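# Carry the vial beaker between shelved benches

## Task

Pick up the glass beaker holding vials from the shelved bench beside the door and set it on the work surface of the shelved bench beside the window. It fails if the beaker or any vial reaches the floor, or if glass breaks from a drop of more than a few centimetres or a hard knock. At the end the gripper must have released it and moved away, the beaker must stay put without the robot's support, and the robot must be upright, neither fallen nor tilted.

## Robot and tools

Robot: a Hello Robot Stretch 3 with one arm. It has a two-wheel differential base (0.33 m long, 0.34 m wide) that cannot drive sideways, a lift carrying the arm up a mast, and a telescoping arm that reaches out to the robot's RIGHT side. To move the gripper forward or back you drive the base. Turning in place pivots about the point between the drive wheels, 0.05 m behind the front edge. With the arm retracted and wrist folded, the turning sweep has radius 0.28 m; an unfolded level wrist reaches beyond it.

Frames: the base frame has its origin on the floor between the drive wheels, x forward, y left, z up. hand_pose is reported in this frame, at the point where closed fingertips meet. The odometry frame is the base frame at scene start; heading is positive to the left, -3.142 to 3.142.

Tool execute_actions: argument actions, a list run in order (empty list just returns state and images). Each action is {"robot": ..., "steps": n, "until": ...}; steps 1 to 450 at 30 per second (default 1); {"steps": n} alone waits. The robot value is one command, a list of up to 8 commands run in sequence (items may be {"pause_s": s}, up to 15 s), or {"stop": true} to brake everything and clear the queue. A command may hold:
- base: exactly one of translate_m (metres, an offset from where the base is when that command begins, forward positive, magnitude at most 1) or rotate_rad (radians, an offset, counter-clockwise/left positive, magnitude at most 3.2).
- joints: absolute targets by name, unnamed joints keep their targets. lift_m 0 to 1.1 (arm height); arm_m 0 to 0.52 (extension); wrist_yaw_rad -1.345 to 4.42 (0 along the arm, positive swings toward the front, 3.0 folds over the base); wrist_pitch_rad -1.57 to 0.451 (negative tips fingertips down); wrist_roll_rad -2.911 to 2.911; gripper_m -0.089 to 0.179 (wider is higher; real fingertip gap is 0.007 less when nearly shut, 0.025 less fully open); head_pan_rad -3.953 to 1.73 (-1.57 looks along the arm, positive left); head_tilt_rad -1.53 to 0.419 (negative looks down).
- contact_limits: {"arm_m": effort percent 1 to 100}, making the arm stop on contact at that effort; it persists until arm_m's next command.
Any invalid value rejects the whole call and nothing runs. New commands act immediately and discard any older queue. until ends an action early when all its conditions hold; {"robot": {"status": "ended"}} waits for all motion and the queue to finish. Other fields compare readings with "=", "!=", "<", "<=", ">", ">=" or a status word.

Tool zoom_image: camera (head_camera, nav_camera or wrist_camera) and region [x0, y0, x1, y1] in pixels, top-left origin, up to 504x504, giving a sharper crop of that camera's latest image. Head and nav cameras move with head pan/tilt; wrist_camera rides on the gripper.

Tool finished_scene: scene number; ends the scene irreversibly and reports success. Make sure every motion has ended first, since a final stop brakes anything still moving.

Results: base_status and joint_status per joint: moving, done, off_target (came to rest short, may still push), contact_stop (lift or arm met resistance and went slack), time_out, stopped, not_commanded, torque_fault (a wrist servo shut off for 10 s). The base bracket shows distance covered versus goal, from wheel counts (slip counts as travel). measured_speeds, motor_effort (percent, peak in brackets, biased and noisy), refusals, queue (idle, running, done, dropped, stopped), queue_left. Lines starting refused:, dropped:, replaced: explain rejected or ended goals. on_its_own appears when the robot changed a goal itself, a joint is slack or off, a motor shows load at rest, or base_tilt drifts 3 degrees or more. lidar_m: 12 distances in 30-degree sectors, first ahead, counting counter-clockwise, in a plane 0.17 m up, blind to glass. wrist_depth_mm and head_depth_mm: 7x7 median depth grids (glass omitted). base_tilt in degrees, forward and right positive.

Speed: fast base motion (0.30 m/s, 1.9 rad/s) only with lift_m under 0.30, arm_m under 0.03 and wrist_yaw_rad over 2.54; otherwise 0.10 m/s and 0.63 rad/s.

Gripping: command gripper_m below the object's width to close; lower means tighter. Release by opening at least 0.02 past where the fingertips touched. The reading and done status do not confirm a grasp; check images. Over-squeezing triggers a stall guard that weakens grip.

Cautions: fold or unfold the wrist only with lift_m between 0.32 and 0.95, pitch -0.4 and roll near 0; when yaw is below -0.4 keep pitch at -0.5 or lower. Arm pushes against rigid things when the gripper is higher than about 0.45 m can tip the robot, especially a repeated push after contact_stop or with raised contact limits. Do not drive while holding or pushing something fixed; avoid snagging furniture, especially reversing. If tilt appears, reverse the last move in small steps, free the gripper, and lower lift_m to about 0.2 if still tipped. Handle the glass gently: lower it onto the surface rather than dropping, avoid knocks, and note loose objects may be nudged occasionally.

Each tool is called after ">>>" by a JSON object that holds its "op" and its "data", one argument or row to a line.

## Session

>>> {"op": "execute_actions", "data": {
  "actions": []
}}

Scene clock: 0.00 s.
robot.base_odometry: x=+0.000 y=+0.000 heading=+0.000 (m, m, rad; robot's odometry frame)
robot.turned_by_wheels: +0.000 (rad since the last result)
robot.turned_by_imu: +0.000 (rad since the last result)
robot.base_tilt: forward=+0.2 right=-1.0 (deg)
robot.lidar_m: 1.39 2.08 1.14 1.11 1.17 1.78 1.98 1.94 1.62 1.59 1.68 1.83
robot.head_depth_mm: 1914 2037 2068 2077 1612 2111 1956 / 1890 2047 2079 2087 1647 2130 1974 / 1883 2060 2060 2079 1688 2132 1987 / 1868 2071 2089 2089 1708 2144 2015 / 1850 2107 2106 2113 2139 2149 1930 / 1840 2103 2142 2144 2137 2171 2018 / 1831 2138 2122 2137 2160 2177 2055
robot.base_status: not_commanded
robot.joint_positions: lift_m=+0.409 arm_m=-0.001 wrist_yaw_rad=+2.958 wrist_pitch_rad=-0.600 wrist_roll_rad=+0.016 gripper_m=+0.037 head_pan_rad=-0.005 head_tilt_rad=-0.005
robot.joint_goals: lift_m=+0.409 arm_m=-0.001 wrist_yaw_rad=+2.958 wrist_pitch_rad=-0.600 wrist_roll_rad=+0.016 gripper_m=+0.037 head_pan_rad=-0.005 head_tilt_rad=-0.005
robot.joint_status: lift_m=not_commanded arm_m=not_commanded wrist_yaw_rad=not_commanded wrist_pitch_rad=not_commanded wrist_roll_rad=not_commanded gripper_m=not_commanded head_pan_rad=not_commanded head_tilt_rad=not_commanded
robot.measured_speeds: translate_m=+0.000 rotate_rad=+0.000 lift_m=+0.000 arm_m=+0.000 wrist_yaw_rad=+0.000 wrist_pitch_rad=+0.000 wrist_roll_rad=+0.000 head_pan_rad=+0.000 head_tilt_rad=+0.000
robot: refusals=0 queue=idle queue_left=0
robot.motor_effort: left_wheel=+0 right_wheel=+0 lift_m=+23 arm_m=+0 wrist_yaw_rad=+0 wrist_pitch_rad=+6 wrist_roll_rad=+0 gripper_m=+0 head_pan_rad=+0 head_tilt_rad=+2 (%)
robot.hand_pose: x=+0.0149 y=+0.0504 z=+0.3827 quat_wxyz=(+0.272, +0.697, +0.144, +0.648) (m; robot's base frame)
robot.wrist_depth_mm: - - - - - - - / - - - - - - - / 973 - 971 966 969 952 970 / 798 778 785 796 772 782 791 / 685 671 682 674 681 669 669 / 590 587 - 601 593 587 579 / 514 - - - 522 513 514
pictures: head_camera (sideways: a quarter turn clockwise sets it upright), nav_camera (sideways: a quarter turn counterclockwise sets it upright), wrist_camera
camera_calibration (this result's frames):
head_camera: T_world_to_cam=[[-0.0324677, 0.0296772, -0.999032, 1.32266], [0.000980627, 0.99956, 0.029661, -0.0363316], [0.999472, -0.0000166535, -0.0324825, -0.00407343], [0, 0, 0, 1]] pos_world=[0.0470505, -0.00293724, 1.32232]
nav_camera: T_world_to_cam=[[-0.0251287, 0.023206, 0.999415, -1.25845], [0.0189359, -0.99954, 0.023685, 0.0144949], [0.999505, 0.01952, 0.0246777, -0.0795758], [0, 0, 0, 1]] pos_world=[0.0476386, 0.0452451, 1.25934]
wrist_camera: T_world_to_cam=[[0.982797, -0.183709, -0.0189885, 0.00113643], [-0.139015, -0.668141, -0.730933, 0.347886], [0.121592, 0.720998, -0.682185, 0.390263], [0, 0, 0, 1]] pos_world=[-0.000208689, -0.0487337, 0.520535]
Images, in order (width x height): head_camera 896x504, nav_camera 672x504, wrist_camera 644x364.

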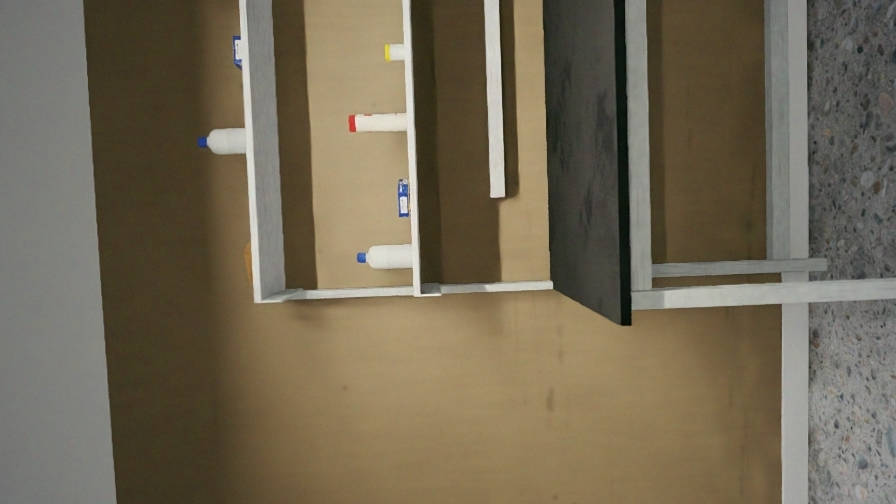

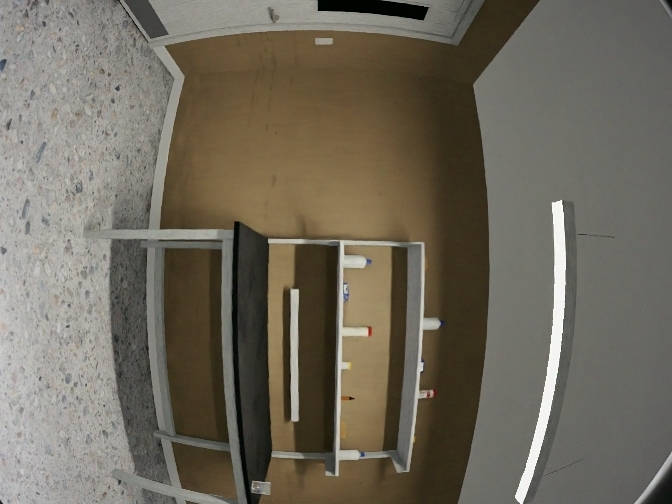

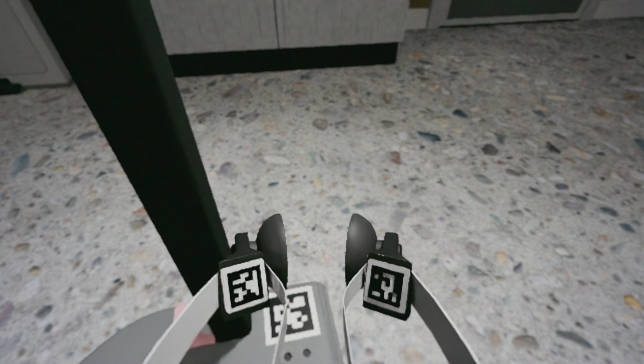

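>>> {"op": "execute_actions", "data": {
  "actions": [
    {"robot":{"joints":{"head_pan_rad":-0.6,"head_tilt_rad":-0.4,"wrist_pitch_rad":-0.4,"wrist_yaw_rad":3.0,"wrist_roll_rad":0}},"steps":100,"until":{"robot":{"status":"ended"}}}
  ]
}}

>>> {"op": "execute_actions", "data": {
  "actions": [
    {"robot":{"joints":{"head_pan_rad":-2.6,"head_tilt_rad":-0.5,"lift_m":0.27}},"steps":200,"until":{"robot":{"status":"ended"}}}
  ]
}}

Scene clock: 1.07 s.
robot.base_odometry: x=+0.000 y=+0.000 heading=+0.000 (m, m, rad; robot's odometry frame)
robot.turned_by_wheels: +0.000 (rad since the last result)
robot.turned_by_imu: +0.000 (rad since the last result)
robot.base_tilt: forward=+0.2 right=-1.0 (deg)
robot.lidar_m: 1.39 2.08 1.14 1.12 1.18 1.78 1.97 1.94 1.63 1.59 1.68 1.83
robot.head_depth_mm: 2361 2506 2643 2777 2151 1634 1314 / 2406 2632 2822 2986 2172 1637 1314 / 2252 2437 2502 2825 2110 1652 1329 / 2084 2231 2084 2629 2211 1645 1335 / 1976 2111 1856 2472 2211 1673 1338 / 1879 1984 1866 2297 2193 1673 1346 / 1790 1878 1896 2189 2179 1671 1342
robot.base_status: not_commanded
robot.joint_positions: lift_m=+0.409 arm_m=-0.001 wrist_yaw_rad=+2.996 wrist_pitch_rad=-0.422 wrist_roll_rad=+0.005 gripper_m=+0.037 head_pan_rad=-0.593 head_tilt_rad=-0.395
robot.joint_goals: lift_m=+0.409 arm_m=-0.001 wrist_yaw_rad=+3.000 wrist_pitch_rad=-0.400 wrist_roll_rad=+0.000 gripper_m=+0.037 head_pan_rad=-0.600 head_tilt_rad=-0.400
robot.joint_status: lift_m=not_commanded arm_m=not_commanded wrist_yaw_rad=done wrist_pitch_rad=done wrist_roll_rad=done gripper_m=not_commanded head_pan_rad=done head_tilt_rad=done
robot.measured_speeds: translate_m=+0.000 rotate_rad=+0.000 lift_m=+0.000 arm_m=+0.000 wrist_yaw_rad=+0.000 wrist_pitch_rad=+0.000 wrist_roll_rad=+0.000 head_pan_rad=+0.000 head_tilt_rad=+0.000
robot: refusals=0 queue=done queue_left=0
robot.motor_effort: left_wheel=+0(1) right_wheel=+1(0) lift_m=+23(23) arm_m=-1(0) wrist_yaw_rad=+5(6) wrist_pitch_rad=+10(11) wrist_roll_rad=-1(2) gripper_m=+0(0) head_pan_rad=-5(51) head_tilt_rad=-2(21) (%)
robot.hand_pose: x=+0.0112 y=+0.0774 z=+0.4204 quat_wxyz=(+0.198, +0.702, +0.097, +0.677) (m; robot's base frame)
robot.wrist_depth_mm: - - - - - - - / - - - - - - - / - - - - - - - / - - - - - - - / 841 828 862 828 865 835 824 / 682 685 - 679 719 691 694 / 584 577 575 584 583 590 587
pictures: head_camera (sideways: a quarter turn clockwise sets it upright), nav_camera (sideways: a quarter turn counterclockwise sets it upright), wrist_camera
camera_calibration (this result's frames):
head_camera: T_world_to_cam=[[-0.323024, 0.253172, -0.911899, 1.2105], [0.56485, 0.824689, 0.0288724, -0.0387295], [0.759342, -0.505759, -0.409398, 0.487981], [0, 0, 0, 1]] pos_world=[0.0423528, -0.0277253, 1.30475]
nav_camera: T_world_to_cam=[[0.308146, -0.179721, 0.934209, -1.1751], [-0.53271, -0.846199, 0.0129226, 0.0318808], [0.788204, -0.501644, -0.356492, 0.417869], [0, 0, 0, 1]] pos_world=[0.0497194, 0.0254086, 1.24634]
wrist_camera: T_world_to_cam=[[0.990347, -0.138298, -0.00925248, 0.00276742], [-0.0826261, -0.53545, -0.840516, 0.428192], [0.111287, 0.833167, -0.541708, 0.329316], [0, 0, 0, 1]] pos_world=[-0.0040096, -0.0447171, 0.538321]
Images, in order (width x height): head_camera 896x504, nav_camera 672x504, wrist_camera 644x364.

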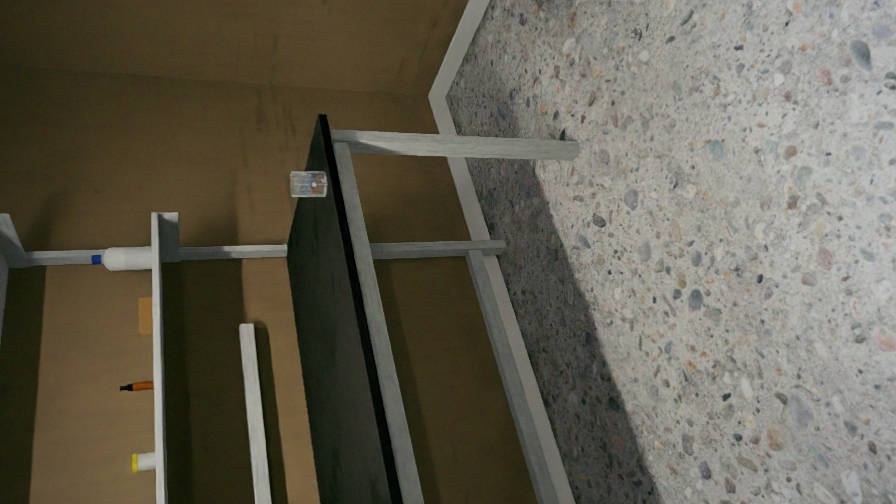

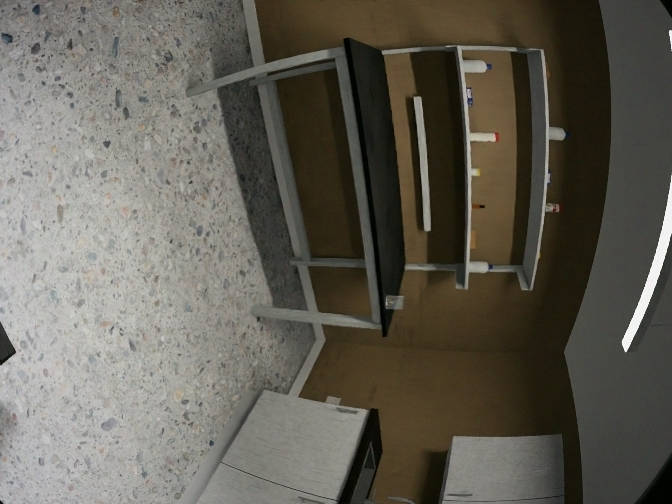

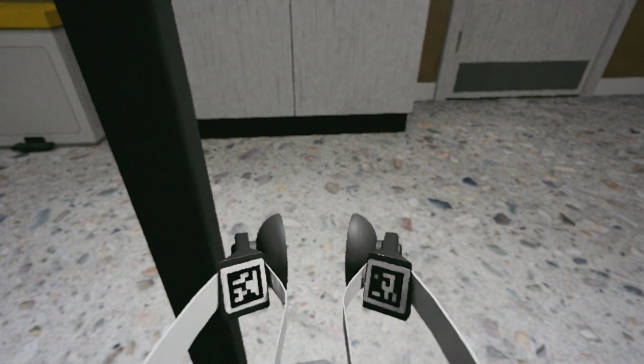

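Scene clock: 3.07 s.
robot.base_odometry: x=+0.000 y=+0.000 heading=+0.000 (m, m, rad; robot's odometry frame)
robot.turned_by_wheels: +0.000 (rad since the last result)
robot.turned_by_imu: +0.000 (rad since the last result)
robot.base_tilt: forward=+0.3 right=-1.0 (deg)
robot.lidar_m: 1.39 2.08 1.14 1.11 1.17 1.78 1.98 1.94 1.62 1.58 1.68 1.83
robot.head_depth_mm: 2214 2400 2183 2568 1904 1495 1232 / 2381 2564 2754 2484 1888 1511 1243 / 2491 2761 2979 2648 1909 1509 1243 / 2663 2938 3317 2649 1946 1510 1256 / 2802 2988 3302 2697 1920 1524 1252 / 2546 2749 2885 2672 1963 1547 1252 / 2250 2398 2542 2583 1968 1538 1264
robot.base_status: not_commanded
robot.joint_positions: lift_m=+0.270 arm_m=-0.001 wrist_yaw_rad=+2.997 wrist_pitch_rad=-0.421 wrist_roll_rad=+0.005 gripper_m=+0.037 head_pan_rad=-2.593 head_tilt_rad=-0.494
robot.joint_goals: lift_m=+0.270 arm_m=-0.001 wrist_yaw_rad=+3.000 wrist_pitch_rad=-0.400 wrist_roll_rad=+0.000 gripper_m=+0.037 head_pan_rad=-2.600 head_tilt_rad=-0.500
robot.joint_status: lift_m=done arm_m=not_commanded wrist_yaw_rad=done wrist_pitch_rad=done wrist_roll_rad=done gripper_m=not_commanded head_pan_rad=done head_tilt_rad=done
robot.measured_speeds: translate_m=+0.000 rotate_rad=+0.000 lift_m=+0.000 arm_m=+0.000 wrist_yaw_rad=+0.000 wrist_pitch_rad=+0.000 wrist_roll_rad=+0.000 head_pan_rad=+0.000 head_tilt_rad=+0.000
robot: refusals=0 queue=done queue_left=0
robot.motor_effort: left_wheel=+0(0) right_wheel=+0(0) lift_m=+16(20) arm_m=-1(0) wrist_yaw_rad=+4(5) wrist_pitch_rad=+9(10) wrist_roll_rad=-2(2) gripper_m=+0(0) head_pan_rad=-5(57) head_tilt_rad=-3(9) (%)
robot.hand_pose: x=+0.0111 y=+0.0776 z=+0.2824 quat_wxyz=(+0.198, +0.702, +0.097, +0.677) (m; robot's base frame)
robot.wrist_depth_mm: - - - - - - - / - - - - - - - / - - - - - - - / 772 760 780 779 772 781 786 / 610 606 633 635 646 625 622 / 503 507 - 530 523 506 520 / 447 - - - 433 440 436
pictures: head_camera (sideways: a quarter turn clockwise sets it upright), nav_camera (sideways: a quarter turn counterclockwise sets it upright), wrist_camera
camera_calibration (this result's frames):
head_camera: T_world_to_cam=[[0.439911, 0.234389, -0.866914, 1.14717], [0.512408, -0.858287, 0.0279618, -0.0372204], [-0.737507, -0.456514, -0.497673, 0.611977], [0, 0, 0, 1]] pos_world=[-0.0342429, -0.0214539, 1.3001]
nav_camera: T_world_to_cam=[[-0.369038, -0.252717, 0.894396, -1.11902], [-0.548709, 0.835956, 0.00980097, 0.0360438], [-0.750153, -0.487146, -0.447168, 0.545251], [0, 0, 0, 1]] pos_world=[0.015838, -0.0473097, 1.24431]
wrist_camera: T_world_to_cam=[[0.990395, -0.137959, -0.00918849, 0.00151313], [-0.0822329, -0.534313, -0.841277, 0.312443], [0.111152, 0.833953, -0.540526, 0.254031], [0, 0, 0, 1]] pos_world=[-0.00404151, -0.0446988, 0.400176]
Images, in order (width x height): head_camera 896x504, nav_camera 672x504, wrist_camera 644x364.

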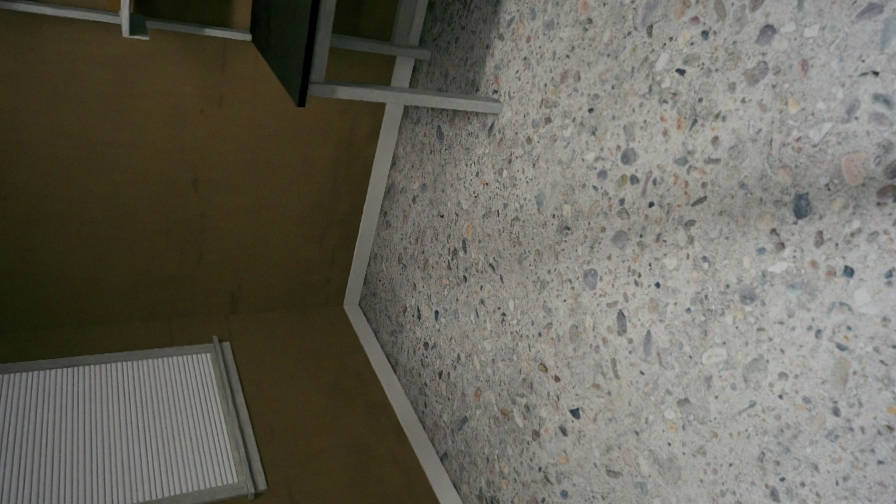

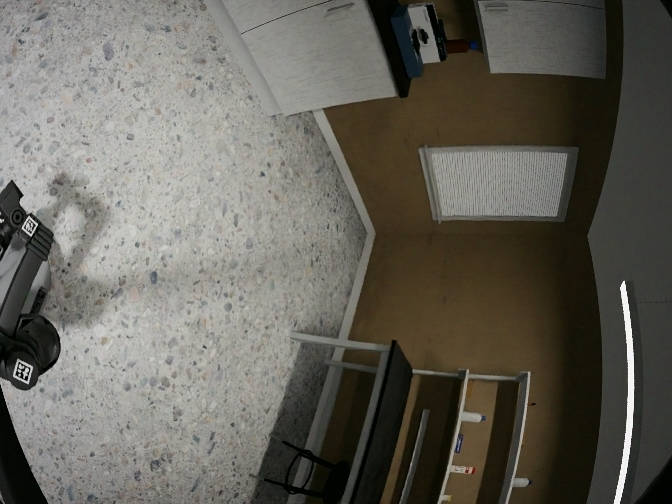

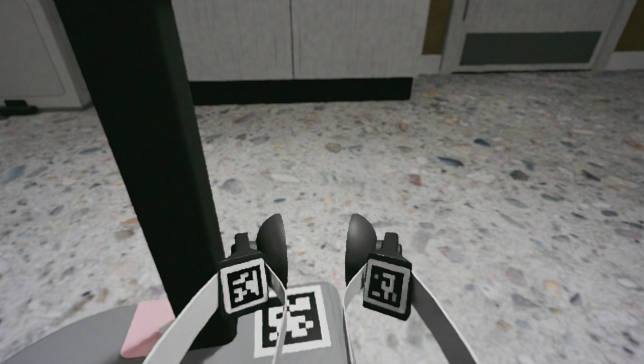

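>>> {"op": "execute_actions", "data": {
  "actions": [
    {"robot":[{"base":{"rotate_rad":-0.968},"joints":{"head_pan_rad":-1.57,"head_tilt_rad":-0.6}},{"base":{"translate_m":1.0}},{"base":{"translate_m":0.383}},{"base":{"rotate_rad":2.49}},{"joints":{"lift_m":0.5}},{"joints":{"wrist_yaw_rad":0,"lift_m":0.87,"gripper_m":0.17}},{"joints":{"wrist_pitch_rad":0}}],"steps":450,"until":{"robot":{"status":"ended"}}},
    {"steps":300,"until":{"robot":{"status":"ended"}}}
  ]
}}

Scene clock: 23.73 s.
robot.base_odometry: x=+0.784 y=-1.139 heading=+1.522 (m, m, rad; robot's odometry frame)
robot.turned_by_wheels: +1.522 (rad since the last result)
robot.turned_by_imu: +1.504 (rad since the last result)
robot.base_tilt: forward=+0.2 right=-1.0 (deg)
robot.lidar_m: 2.23 2.27 3.08 2.71 0.74 0.53 0.52 0.53 0.54 0.54 1.22 1.36
robot.head_depth_mm: 1057 1174 1338 1507 1692 1478 - / 1056 1180 1289 654 732 1418 - / 1026 1153 929 654 1667 - - / 1042 1168 934 624 1603 1376 1192 / 1044 1164 945 664 1626 1420 1188 / 1047 1160 952 668 1594 1413 1195 / 1035 1160 964 671 1592 1431 1193
robot.base_status: done (rotate_rad +2.4898 of +2.4900)
robot.joint_positions: lift_m=+0.870 arm_m=-0.001 wrist_yaw_rad=+0.003 wrist_pitch_rad=-0.024 wrist_roll_rad=+0.004 gripper_m=+0.170 head_pan_rad=-1.577 head_tilt_rad=-0.594
robot.joint_goals: lift_m=+0.870 arm_m=-0.001 wrist_yaw_rad=+0.000 wrist_pitch_rad=+0.000 wrist_roll_rad=+0.000 gripper_m=+0.170 head_pan_rad=-1.570 head_tilt_rad=-0.600
robot.joint_status: lift_m=done arm_m=not_commanded wrist_yaw_rad=done wrist_pitch_rad=done wrist_roll_rad=done gripper_m=done head_pan_rad=done head_tilt_rad=done
robot.measured_speeds: translate_m=+0.000 rotate_rad=+0.000 lift_m=+0.000 arm_m=+0.000 wrist_yaw_rad=+0.000 wrist_pitch_rad=+0.000 wrist_roll_rad=+0.000 head_pan_rad=+0.000 head_tilt_rad=+0.000
robot: refusals=0 queue=done queue_left=0
robot.motor_effort: left_wheel=-2(7) right_wheel=+3(9) lift_m=+28(31) arm_m=-1(1) wrist_yaw_rad=-3(2) wrist_pitch_rad=+11(10) wrist_roll_rad=-1(1) gripper_m=+0(100) head_pan_rad=+4(55) head_tilt_rad=-2(11) (%)
robot.hand_pose: x=-0.0206 y=-0.3997 z=+0.9781 quat_wxyz=(+0.706, +0.010, -0.708, -0.008) (m; robot's base frame)
robot.wrist_depth_mm: 970 989 - 996 999 989 - / 975 - - - - - - / - - - - - - - / 760 783 792 809 - - - / 399 437 401 405 408 - - / 287 272 272 274 276 276 - / - 321 321 324 321 - -
pictures: head_camera (sideways: a quarter turn clockwise sets it upright), nav_camera (sideways: a quarter turn counterclockwise sets it upright), wrist_camera
camera_calibration (this result's frames):
head_camera: T_world_to_cam=[[0.0328665, 0.581275, -0.813043, 1.07941], [0.99946, -0.0190705, 0.026768, -0.0386338], [0.0000544202, -0.813483, -0.581588, 0.716656], [0, 0, 0, 1]] pos_world=[0.00309751, -0.0451824, 1.29544]
nav_camera: T_world_to_cam=[[0.020017, -0.533666, 0.845459, -1.05757], [-0.999611, -0.0270983, 0.00656193, 0.0430122], [0.0194086, -0.845261, -0.534001, 0.65354], [0, 0, 0, 1]] pos_world=[0.0514806, -0.010811, 1.24284]
wrist_camera: T_world_to_cam=[[-0.999901, -0.0134034, -0.00436869, -0.0224171], [0.00196867, 0.174097, -0.984726, 1.06523], [0.0139592, -0.984637, -0.174054, -0.0557522], [0, 0, 0, 1]] pos_world=[-0.0237337, -0.240649, 1.03916]
Images, in order (width x height): head_camera 896x504, nav_camera 672x504, wrist_camera 644x364.

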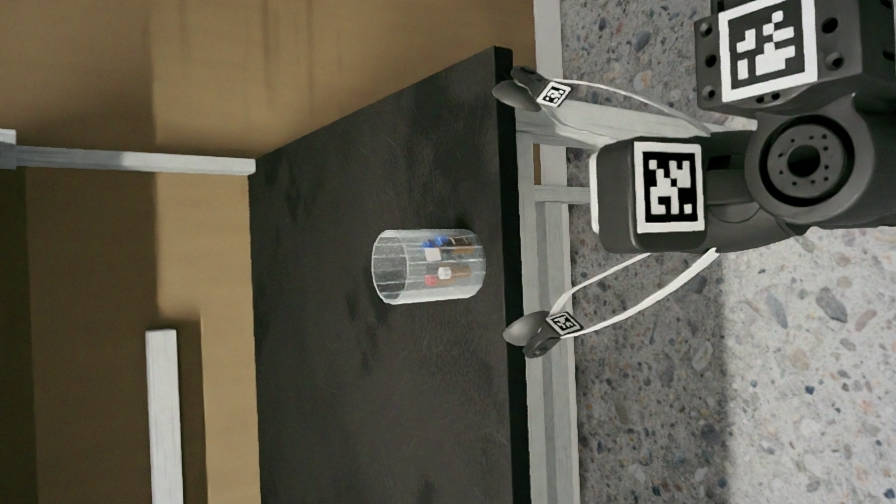

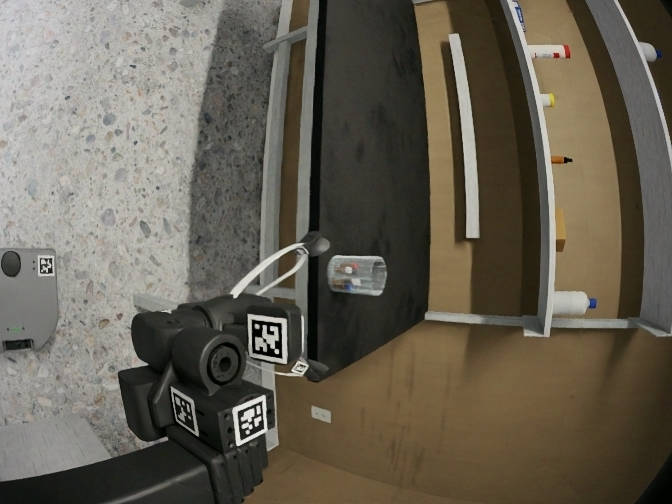

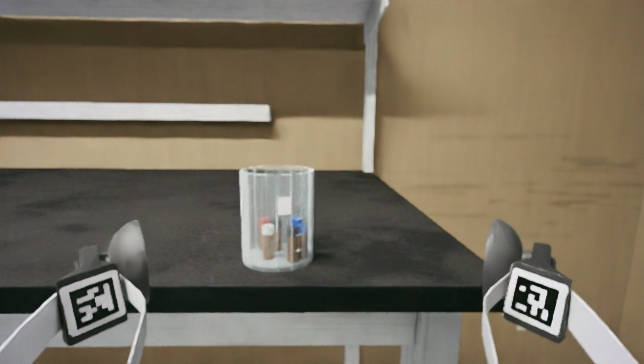

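>>> {"op": "execute_actions", "data": {
  "actions": [
    {"robot":[{"base":{"translate_m":0.035},"joints":{"lift_m":0.855}},{"joints":{"arm_m":0.15}}],"steps":300,"until":{"robot":{"status":"ended"}}}
  ]
}}

Scene clock: 27.40 s.
robot.base_odometry: x=+0.786 y=-1.104 heading=+1.522 (m, m, rad; robot's odometry frame)
robot.turned_by_wheels: +0.000 (rad since the last result)
robot.turned_by_imu: +0.000 (rad since the last result)
robot.base_tilt: forward=+0.2 right=-1.0 (deg)
robot.lidar_m: 2.19 2.23 3.07 2.71 0.79 0.57 0.55 0.57 0.55 1.17 1.21 1.33
robot.head_depth_mm: 1055 1178 1324 1448 - 1325 1151 / 1042 1182 1044 680 - 947 1139 / 1049 1154 921 714 - 1369 1159 / 1045 1167 933 687 1618 1415 1191 / 1049 1169 941 665 1586 1416 1189 / 1041 1165 951 670 1589 1422 1200 / 1039 1161 955 672 1592 1423 1200
robot.base_status: done (translate_m +0.0350 of +0.0350)
robot.joint_positions: lift_m=+0.855 arm_m=+0.150 wrist_yaw_rad=+0.002 wrist_pitch_rad=-0.023 wrist_roll_rad=+0.004 gripper_m=+0.170 head_pan_rad=-1.577 head_tilt_rad=-0.594
robot.joint_goals: lift_m=+0.855 arm_m=+0.150 wrist_yaw_rad=+0.000 wrist_pitch_rad=+0.000 wrist_roll_rad=+0.000 gripper_m=+0.170 head_pan_rad=-1.570 head_tilt_rad=-0.600
robot.joint_status: lift_m=done arm_m=done wrist_yaw_rad=done wrist_pitch_rad=done wrist_roll_rad=done gripper_m=done head_pan_rad=done head_tilt_rad=done
robot.measured_speeds: translate_m=+0.000 rotate_rad=+0.000 lift_m=+0.000 arm_m=+0.000 wrist_yaw_rad=+0.000 wrist_pitch_rad=+0.000 wrist_roll_rad=+0.000 head_pan_rad=+0.000 head_tilt_rad=+0.000
robot: refusals=0 queue=done queue_left=0
robot.motor_effort: left_wheel=-2(3) right_wheel=+2(6) lift_m=+16(27) arm_m=+3(3) wrist_yaw_rad=-2(3) wrist_pitch_rad=+11(11) wrist_roll_rad=-1(1) gripper_m=-1(0) head_pan_rad=+4(5) head_tilt_rad=-3(1) (%)
robot.hand_pose: x=-0.0209 y=-0.5503 z=+0.9640 quat_wxyz=(+0.706, +0.009, -0.708, -0.008) (m; robot's base frame)
robot.wrist_depth_mm: 840 839 836 858 851 861 882 / 857 858 881 886 877 870 889 / 874 882 895 890 904 889 909 / 689 691 703 710 924 924 951 / 353 393 356 358 363 938 957 / 254 238 241 166 242 244 991 / 171 181 181 164 182 183 185
pictures: head_camera (sideways: a quarter turn clockwise sets it upright), nav_camera (sideways: a quarter turn counterclockwise sets it upright), wrist_camera
camera_calibration (this result's frames):
head_camera: T_world_to_cam=[[0.0328665, 0.581275, -0.813043, 1.07941], [0.99946, -0.0190704, 0.026768, -0.0386338], [0.0000545165, -0.813484, -0.581588, 0.716656], [0, 0, 0, 1]] pos_world=[0.00309751, -0.0451824, 1.29544]
nav_camera: T_world_to_cam=[[0.0200171, -0.533665, 0.845459, -1.05757], [-0.999611, -0.0270984, 0.00656194, 0.0430122], [0.0194087, -0.845261, -0.534, 0.653539], [0, 0, 0, 1]] pos_world=[0.0514806, -0.010811, 1.24284]
wrist_camera: T_world_to_cam=[[-0.999916, -0.0122435, -0.00435563, -0.0241687], [0.00217448, 0.17281, -0.984953, 1.07713], [0.0128119, -0.984879, -0.172769, -0.207823], [0, 0, 0, 1]] pos_world=[-0.0238463, -0.391115, 1.02492]
Images, in order (width x height): head_camera 896x504, nav_camera 672x504, wrist_camera 644x364.

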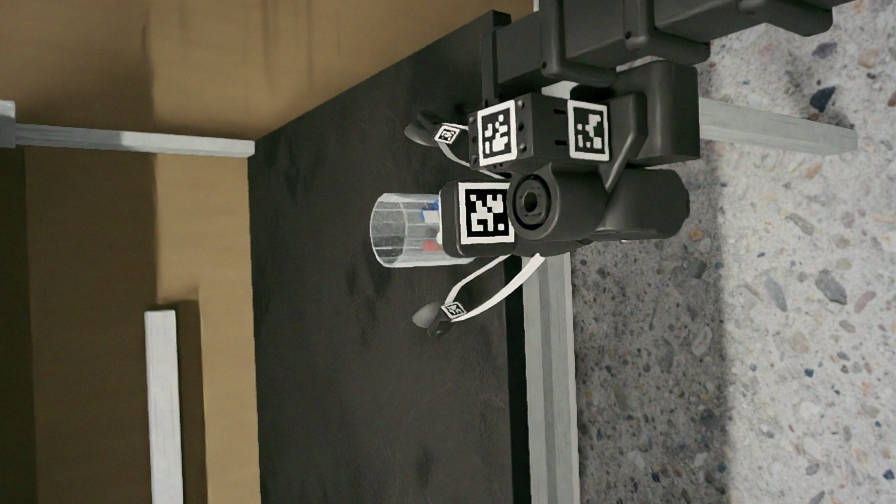

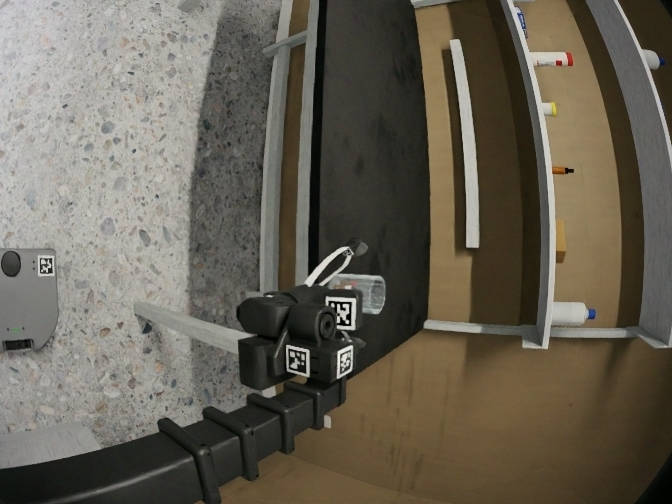

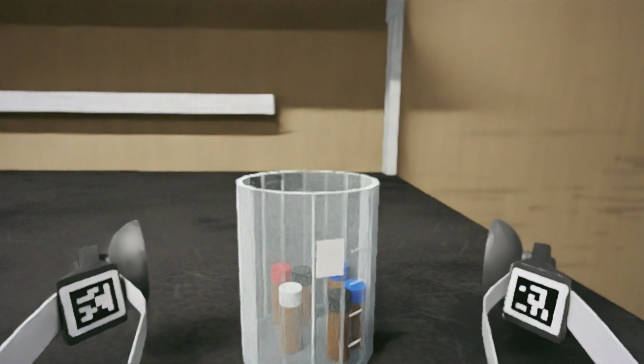

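>>> {"op": "execute_actions", "data": {
  "actions": [
    {"robot":{"joints":{"gripper_m":0.025}},"steps":100,"until":{"robot":{"status":"ended"}}},
    {"robot":{"joints":{"lift_m":0.885}},"steps":100,"until":{"robot":{"status":"ended"}}}
  ]
}}

Scene clock: 31.37 s.
robot.base_odometry: x=+0.786 y=-1.104 heading=+1.522 (m, m, rad; robot's odometry frame)
robot.turned_by_wheels: +0.000 (rad since the last result)
robot.turned_by_imu: -0.001 (rad since the last result)
robot.base_tilt: forward=+0.3 right=-1.0 (deg)
robot.lidar_m: 2.19 2.23 3.07 2.71 0.79 0.57 0.55 0.57 0.54 1.17 1.21 1.33
robot.head_depth_mm: 1059 1180 1337 1473 - 1359 1170 / 1042 1177 1044 713 - 949 1132 / 1049 1150 922 - - 1383 1160 / 1049 1170 933 647 1595 1407 1182 / 1046 1163 945 664 1580 1421 1188 / 1039 1163 950 668 1584 1428 1195 / 1037 1157 961 670 1592 1435 1196
robot.base_status: done (translate_m +0.0350 of +0.0350)
robot.joint_positions: lift_m=+0.885 arm_m=+0.150 wrist_yaw_rad=+0.002 wrist_pitch_rad=-0.031 wrist_roll_rad=+0.004 gripper_m=+0.029 head_pan_rad=-1.577 head_tilt_rad=-0.594
robot.joint_goals: lift_m=+0.885 arm_m=+0.150 wrist_yaw_rad=+0.000 wrist_pitch_rad=+0.000 wrist_roll_rad=+0.000 gripper_m=+0.028 head_pan_rad=-1.570 head_tilt_rad=-0.600
robot.joint_status: lift_m=done arm_m=done wrist_yaw_rad=done wrist_pitch_rad=done wrist_roll_rad=done gripper_m=done head_pan_rad=done head_tilt_rad=done
robot.measured_speeds: translate_m=+0.000 rotate_rad=+0.000 lift_m=+0.000 arm_m=+0.000 wrist_yaw_rad=+0.000 wrist_pitch_rad=+0.000 wrist_roll_rad=+0.000 head_pan_rad=+0.000 head_tilt_rad=+0.000
robot: refusals=0 queue=done queue_left=0
robot.motor_effort: left_wheel=-2(1) right_wheel=+2(3) lift_m=+29(28) arm_m=+3(3) wrist_yaw_rad=-2(2) wrist_pitch_rad=+15(15) wrist_roll_rad=-1(1) gripper_m=-23(100) head_pan_rad=+4(4) head_tilt_rad=-2(4) (%)
robot.hand_pose: x=-0.0209 y=-0.5501 z=+0.9914 quat_wxyz=(+0.706, +0.012, -0.708, -0.010) (m; robot's base frame)
robot.wrist_depth_mm: 834 837 831 834 826 860 855 / 862 863 863 888 898 882 888 / 884 896 901 903 886 909 907 / 819 815 829 847 926 904 948 / 429 433 479 439 493 946 958 / 293 294 296 184 - 301 995 / 221 221 221 202 224 226 238
pictures: head_camera (sideways: a quarter turn clockwise sets it upright), nav_camera (sideways: a quarter turn counterclockwise sets it upright), wrist_camera
camera_calibration (this result's frames):
head_camera: T_world_to_cam=[[0.0328665, 0.581275, -0.813043, 1.07941], [0.99946, -0.0190704, 0.026768, -0.0386338], [0.0000545165, -0.813484, -0.581588, 0.716656], [0, 0, 0, 1]] pos_world=[0.00309751, -0.0451824, 1.29544]
nav_camera: T_world_to_cam=[[0.0200171, -0.533665, 0.845459, -1.05757], [-0.999611, -0.0270984, 0.00656194, 0.0430122], [0.0194087, -0.845261, -0.534, 0.653539], [0, 0, 0, 1]] pos_world=[0.0514806, -0.010811, 1.24284]
wrist_camera: T_world_to_cam=[[-0.999916, -0.0122058, -0.00443317, -0.0239507], [0.00215886, 0.180386, -0.983594, 1.10686], [0.0128053, -0.98352, -0.180344, -0.194611], [0, 0, 0, 1]] pos_world=[-0.0238462, -0.391358, 1.0535]
Images, in order (width x height): head_camera 896x504, nav_camera 672x504, wrist_camera 644x364.

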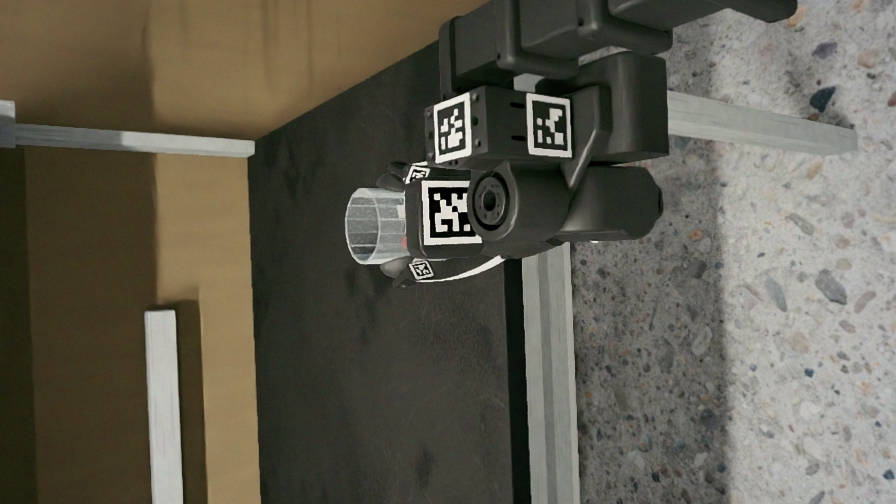

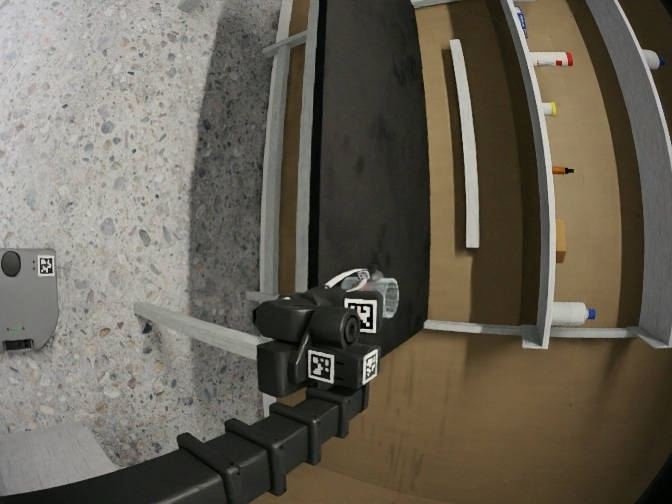

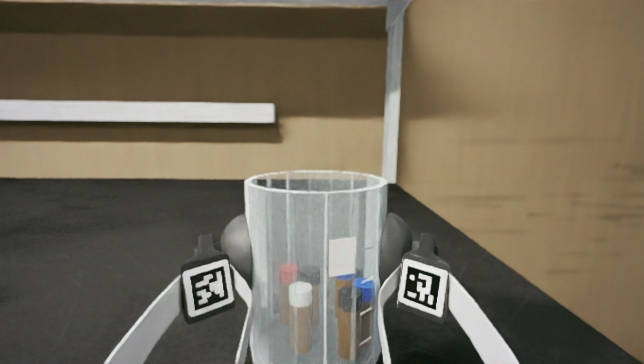

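>>> {"op": "execute_actions", "data": {
  "actions": [
    {"robot":[{"base":{"rotate_rad":1.27},"joints":{"lift_m":0.91,"arm_m":0.02}},{"base":{"translate_m":1.0}},{"base":{"translate_m":1.0}},{"base":{"rotate_rad":1.85}}],"steps":450,"until":{"robot":{"status":"ended"}}},
    {"steps":450,"until":{"robot":{"status":"ended"}}},
    {"steps":450,"until":{"robot":{"status":"ended"}}}
  ]
}}

Scene clock: 60.60 s.
robot.base_odometry: x=-1.093 y=-0.419 heading=-1.642 (m, m, rad; robot's odometry frame)
robot.turned_by_wheels: +3.120 (rad since the last result)
robot.turned_by_imu: +3.100 (rad since the last result)
robot.base_tilt: forward=+0.2 right=-1.0 (deg)
robot.lidar_m: 1.32 1.19 1.59 3.04 2.49 1.67 1.56 1.45 1.11 1.44 0.82 1.83
robot.head_depth_mm: 1294 1481 1278 1001 1771 - - / 1292 1440 1285 997 1769 - - / 1283 1444 1293 970 - - - / 1152 1437 1316 966 1741 1384 1183 / 1265 1449 1325 973 1729 1366 1193 / 1245 1424 1417 974 1599 1380 1198 / 1281 1440 1619 1831 1757 1420 1204
robot.base_status: done (rotate_rad +1.8498 of +1.8500)
robot.joint_positions: lift_m=+0.910 arm_m=+0.020 wrist_yaw_rad=+0.002 wrist_pitch_rad=-0.032 wrist_roll_rad=+0.004 gripper_m=+0.029 head_pan_rad=-1.577 head_tilt_rad=-0.594
robot.joint_goals: lift_m=+0.910 arm_m=+0.020 wrist_yaw_rad=+0.000 wrist_pitch_rad=+0.000 wrist_roll_rad=+0.000 gripper_m=+0.028 head_pan_rad=-1.570 head_tilt_rad=-0.600
robot.joint_status: lift_m=done arm_m=done wrist_yaw_rad=done wrist_pitch_rad=done wrist_roll_rad=done gripper_m=done head_pan_rad=done head_tilt_rad=done
robot.measured_speeds: translate_m=+0.000 rotate_rad=+0.000 lift_m=+0.000 arm_m=+0.000 wrist_yaw_rad=+0.000 wrist_pitch_rad=+0.000 wrist_roll_rad=+0.000 head_pan_rad=+0.000 head_tilt_rad=+0.000
robot: refusals=0 queue=done queue_left=0
robot.motor_effort: left_wheel=-3(7) right_wheel=+3(7) lift_m=+29(32) arm_m=-4(4) wrist_yaw_rad=-1(2) wrist_pitch_rad=+15(15) wrist_roll_rad=-1(1) gripper_m=-22(23) head_pan_rad=+4(4) head_tilt_rad=-3(3) (%)
robot.hand_pose: x=-0.0210 y=-0.4206 z=+1.0162 quat_wxyz=(+0.706, +0.012, -0.708, -0.011) (m; robot's base frame)
robot.wrist_depth_mm: - - - - - - - / - - - - - - - / - - - - - - - / - - - - - - - / - - - - - - - / - - 666 184 - 669 687 / - - 603 566 641 841 805
pictures: head_camera (sideways: a quarter turn clockwise sets it upright), nav_camera (sideways: a quarter turn counterclockwise sets it upright), wrist_camera
camera_calibration (this result's frames):
head_camera: T_world_to_cam=[[0.0328666, 0.581275, -0.813043, 1.07941], [0.99946, -0.0190707, 0.026768, -0.0386338], [0.0000543224, -0.813484, -0.581588, 0.716656], [0, 0, 0, 1]] pos_world=[0.0030975, -0.0451824, 1.29544]
nav_camera: T_world_to_cam=[[0.020017, -0.533665, 0.845459, -1.05757], [-0.999611, -0.0270981, 0.00656194, 0.0430122], [0.0194085, -0.845261, -0.534, 0.653539], [0, 0, 0, 1]] pos_world=[0.0514806, -0.010811, 1.24284]
wrist_camera: T_world_to_cam=[[-0.999922, -0.0117006, -0.00444187, -0.0221676], [0.0022493, 0.181124, -0.983458, 1.10808], [0.0123116, -0.983391, -0.181083, -0.0620228], [0, 0, 0, 1]] pos_world=[-0.0238947, -0.261952, 1.07842]
Images, in order (width x height): head_camera 896x504, nav_camera 672x504, wrist_camera 644x364.

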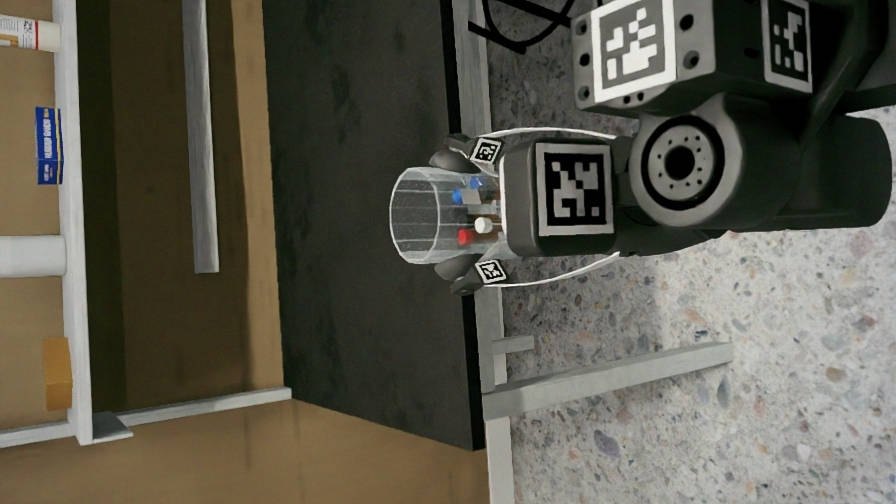

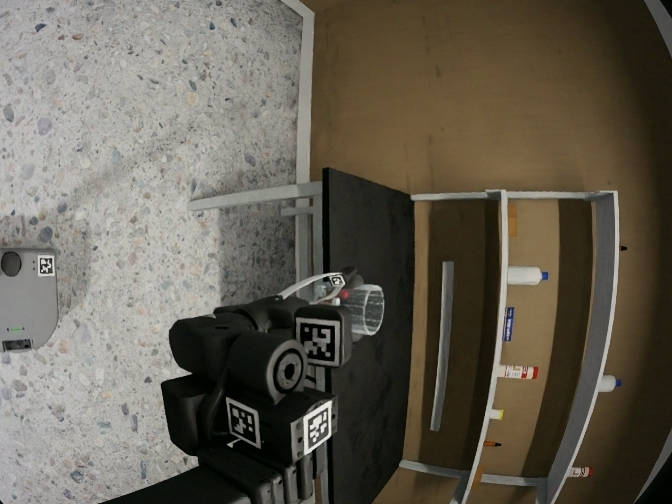

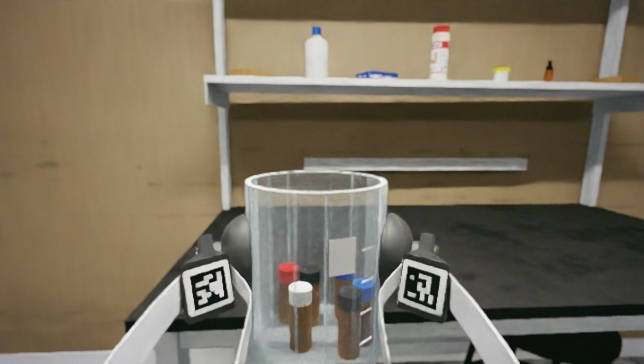

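>>> {"op": "execute_actions", "data": {
  "actions": [
    {"robot":[{"joints":{"arm_m":0.515,"lift_m":0.76}},{"joints":{"lift_m":0.715}}],"steps":300,"until":{"robot":{"status":"ended"}}}
  ]
}}

Scene clock: 66.53 s.
robot.base_odometry: x=-1.093 y=-0.419 heading=-1.642 (m, m, rad; robot's odometry frame)
robot.turned_by_wheels: +0.000 (rad since the last result)
robot.turned_by_imu: -0.001 (rad since the last result)
robot.base_tilt: forward=+0.3 right=-1.0 (deg)
robot.lidar_m: 1.32 1.19 1.58 3.04 2.49 1.67 1.57 1.44 1.11 1.44 0.82 1.84
robot.head_depth_mm: 1297 1468 1280 996 1661 1433 - / 1300 1451 1283 993 - 1385 1171 / 1283 1433 1295 - 1731 1414 1183 / 1134 1447 1313 981 1728 1412 1190 / 1266 1455 1318 970 1749 1373 1191 / 1238 1421 1416 976 1599 1384 1193 / 1289 1433 1620 1841 1744 1429 1198
robot.base_status: done (rotate_rad +1.8498 of +1.8500)
robot.joint_positions: lift_m=+0.715 arm_m=+0.515 wrist_yaw_rad=+0.002 wrist_pitch_rad=-0.032 wrist_roll_rad=+0.004 gripper_m=+0.029 head_pan_rad=-1.577 head_tilt_rad=-0.594
robot.joint_goals: lift_m=+0.715 arm_m=+0.515 wrist_yaw_rad=+0.000 wrist_pitch_rad=+0.000 wrist_roll_rad=+0.000 gripper_m=+0.028 head_pan_rad=-1.570 head_tilt_rad=-0.600
robot.joint_status: lift_m=done arm_m=done wrist_yaw_rad=done wrist_pitch_rad=done wrist_roll_rad=done gripper_m=done head_pan_rad=done head_tilt_rad=done
robot.measured_speeds: translate_m=+0.000 rotate_rad=+0.000 lift_m=+0.000 arm_m=+0.000 wrist_yaw_rad=+0.000 wrist_pitch_rad=+0.000 wrist_roll_rad=+0.000 head_pan_rad=+0.000 head_tilt_rad=+0.000
robot: refusals=0 queue=done queue_left=0
robot.motor_effort: left_wheel=-3(3) right_wheel=+3(3) lift_m=+18(28) arm_m=+3(3) wrist_yaw_rad=-2(2) wrist_pitch_rad=+15(16) wrist_roll_rad=-1(1) gripper_m=-23(23) head_pan_rad=+4(3) head_tilt_rad=-2(3) (%)
robot.hand_pose: x=-0.0210 y=-0.9150 z=+0.8216 quat_wxyz=(+0.706, +0.012, -0.708, -0.011) (m; robot's base frame)
robot.wrist_depth_mm: 759 764 799 781 811 809 840 / 786 794 809 817 840 841 854 / 802 808 835 849 844 886 872 / 833 831 709 728 733 754 757 / 373 373 411 378 427 385 388 / 252 253 253 185 - 260 260 / 192 192 192 176 195 195 197
pictures: head_camera (sideways: a quarter turn clockwise sets it upright), nav_camera (sideways: a quarter turn counterclockwise sets it upright), wrist_camera
camera_calibration (this result's frames):
head_camera: T_world_to_cam=[[0.0328665, 0.581275, -0.813043, 1.07941], [0.99946, -0.0190705, 0.026768, -0.0386338], [0.0000544198, -0.813484, -0.581588, 0.716656], [0, 0, 0, 1]] pos_world=[0.00309751, -0.0451824, 1.29544]
nav_camera: T_world_to_cam=[[0.020017, -0.533666, 0.845459, -1.05757], [-0.999611, -0.0270983, 0.00656194, 0.0430122], [0.0194086, -0.845261, -0.534001, 0.653539], [0, 0, 0, 1]] pos_world=[0.0514806, -0.010811, 1.24284]
wrist_camera: T_world_to_cam=[[-0.999922, -0.011678, -0.00444945, -0.0287946], [0.00225139, 0.181881, -0.983318, 1.00686], [0.0122925, -0.983251, -0.181841, -0.58269], [0, 0, 0, 1]] pos_world=[-0.0238965, -0.756396, 0.88398]
Images, in order (width x height): head_camera 896x504, nav_camera 672x504, wrist_camera 644x364.

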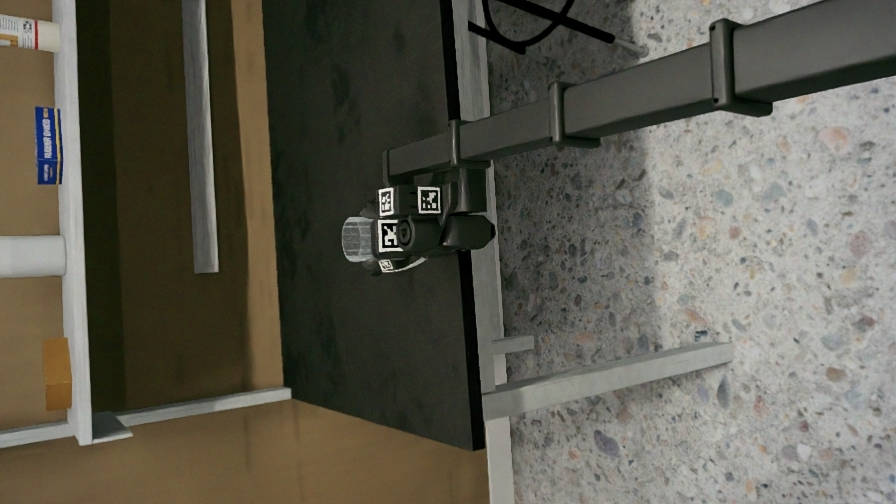

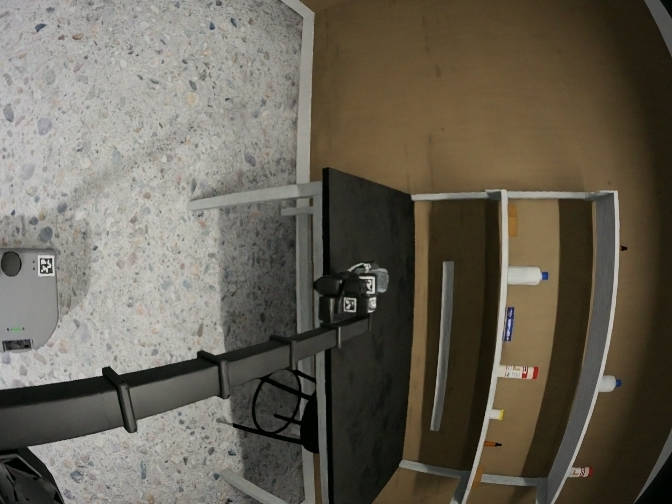

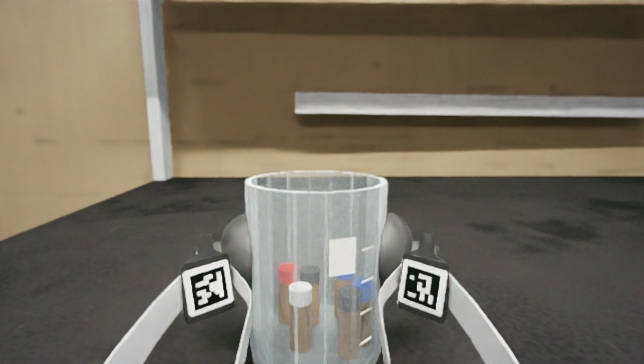

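>>> {"op": "execute_actions", "data": {
  "actions": [
    {"robot":[{"joints":{"lift_m":0.705}},{"joints":{"gripper_m":0.15}},{"joints":{"arm_m":0.2}}],"steps":300,"until":{"robot":{"status":"ended"}}}
  ]
}}

Scene clock: 72.50 s.
robot.base_odometry: x=-1.093 y=-0.419 heading=-1.642 (m, m, rad; robot's odometry frame)
robot.turned_by_wheels: +0.000 (rad since the last result)
robot.turned_by_imu: -0.001 (rad since the last result)
robot.base_tilt: forward=+0.3 right=-1.0 (deg)
robot.lidar_m: 1.31 1.19 1.58 3.05 2.49 1.66 1.56 1.44 1.11 1.45 0.82 1.83
robot.head_depth_mm: 1301 1482 1279 1002 1662 1429 - / 1291 1455 1295 993 1799 - 1173 / 1291 1434 1296 1006 1842 - 1190 / 1151 1461 1307 985 1829 1374 1190 / 1274 1458 1325 972 1739 1373 1189 / 1234 1426 1419 976 1601 1390 1195 / 1282 1438 1619 1834 1750 1422 1202
robot.base_status: done (rotate_rad +1.8498 of +1.8500)
robot.joint_positions: lift_m=+0.705 arm_m=+0.200 wrist_yaw_rad=+0.002 wrist_pitch_rad=-0.023 wrist_roll_rad=+0.004 gripper_m=+0.150 head_pan_rad=-1.577 head_tilt_rad=-0.594
robot.joint_goals: lift_m=+0.705 arm_m=+0.200 wrist_yaw_rad=+0.000 wrist_pitch_rad=+0.000 wrist_roll_rad=+0.000 gripper_m=+0.150 head_pan_rad=-1.570 head_tilt_rad=-0.600
robot.joint_status: lift_m=done arm_m=done wrist_yaw_rad=done wrist_pitch_rad=done wrist_roll_rad=done gripper_m=done head_pan_rad=done head_tilt_rad=done
robot.measured_speeds: translate_m=+0.000 rotate_rad=+0.000 lift_m=+0.000 arm_m=+0.000 wrist_yaw_rad=+0.000 wrist_pitch_rad=+0.000 wrist_roll_rad=+0.000 head_pan_rad=+0.000 head_tilt_rad=+0.000
robot: refusals=0 queue=done queue_left=0
robot.motor_effort: left_wheel=-3(3) right_wheel=+3(3) lift_m=+17(18) arm_m=-4(4) wrist_yaw_rad=-2(2) wrist_pitch_rad=+11(15) wrist_roll_rad=-1(1) gripper_m=+0(98) head_pan_rad=+4(4) head_tilt_rad=-2(1) (%)
robot.hand_pose: x=-0.0210 y=-0.6009 z=+0.8140 quat_wxyz=(+0.706, +0.009, -0.708, -0.008) (m; robot's base frame)
robot.wrist_depth_mm: - - - - - - - / - - - - - - - / - - - - - - - / - - 716 713 732 750 761 / 358 400 363 367 368 410 381 / - - 390 398 414 - 522 / - - - - - - -
pictures: head_camera (sideways: a quarter turn clockwise sets it upright), nav_camera (sideways: a quarter turn counterclockwise sets it upright), wrist_camera
camera_calibration (this result's frames):
head_camera: T_world_to_cam=[[0.0328665, 0.581275, -0.813043, 1.07941], [0.99946, -0.0190704, 0.026768, -0.0386338], [0.0000545159, -0.813484, -0.581588, 0.716655], [0, 0, 0, 1]] pos_world=[0.00309751, -0.0451824, 1.29544]
nav_camera: T_world_to_cam=[[0.0200171, -0.533665, 0.845459, -1.05757], [-0.999611, -0.0270984, 0.00656194, 0.0430122], [0.0194087, -0.845261, -0.534, 0.653539], [0, 0, 0, 1]] pos_world=[0.0514806, -0.010811, 1.24284]
wrist_camera: T_world_to_cam=[[-0.999922, -0.0117223, -0.0043595, -0.0252583], [0.00226503, 0.173076, -0.984906, 0.938188], [0.0122999, -0.984839, -0.173036, -0.283325], [0, 0, 0, 1]] pos_world=[-0.0238965, -0.441703, 0.874891]
Images, in order (width x height): head_camera 896x504, nav_camera 672x504, wrist_camera 644x364.

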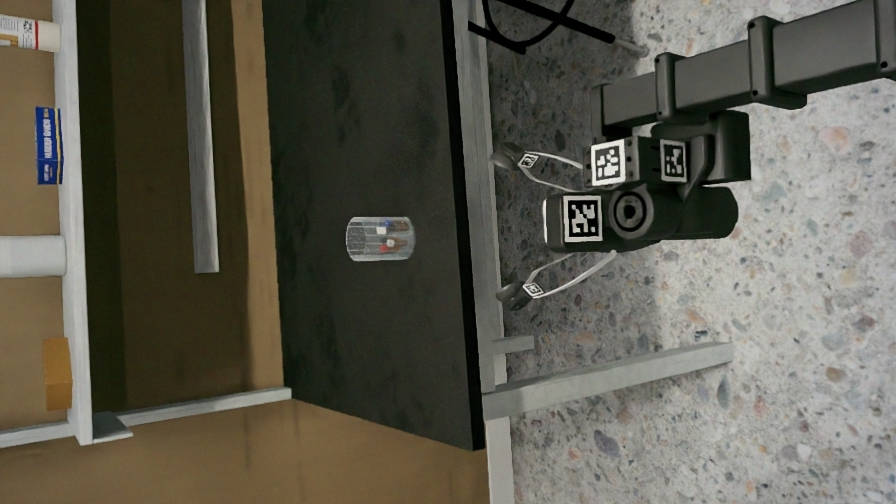

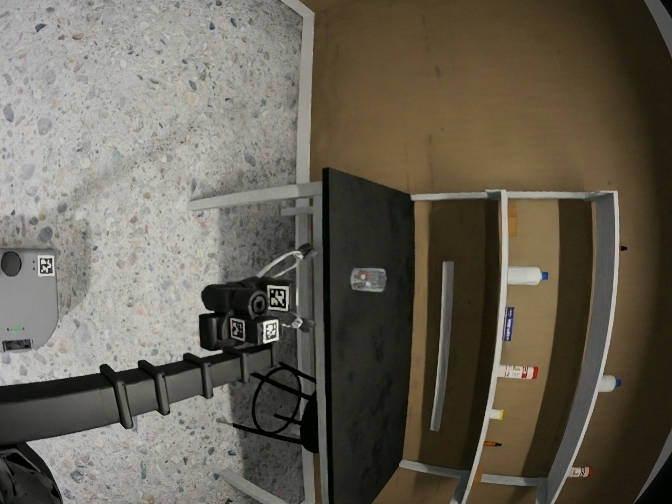

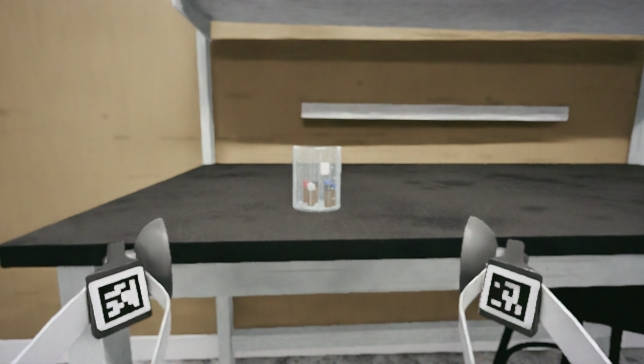

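>>> {"op": "finished_scene", "data": {
  "scene": 2
}}

The scene is finished: the task was done.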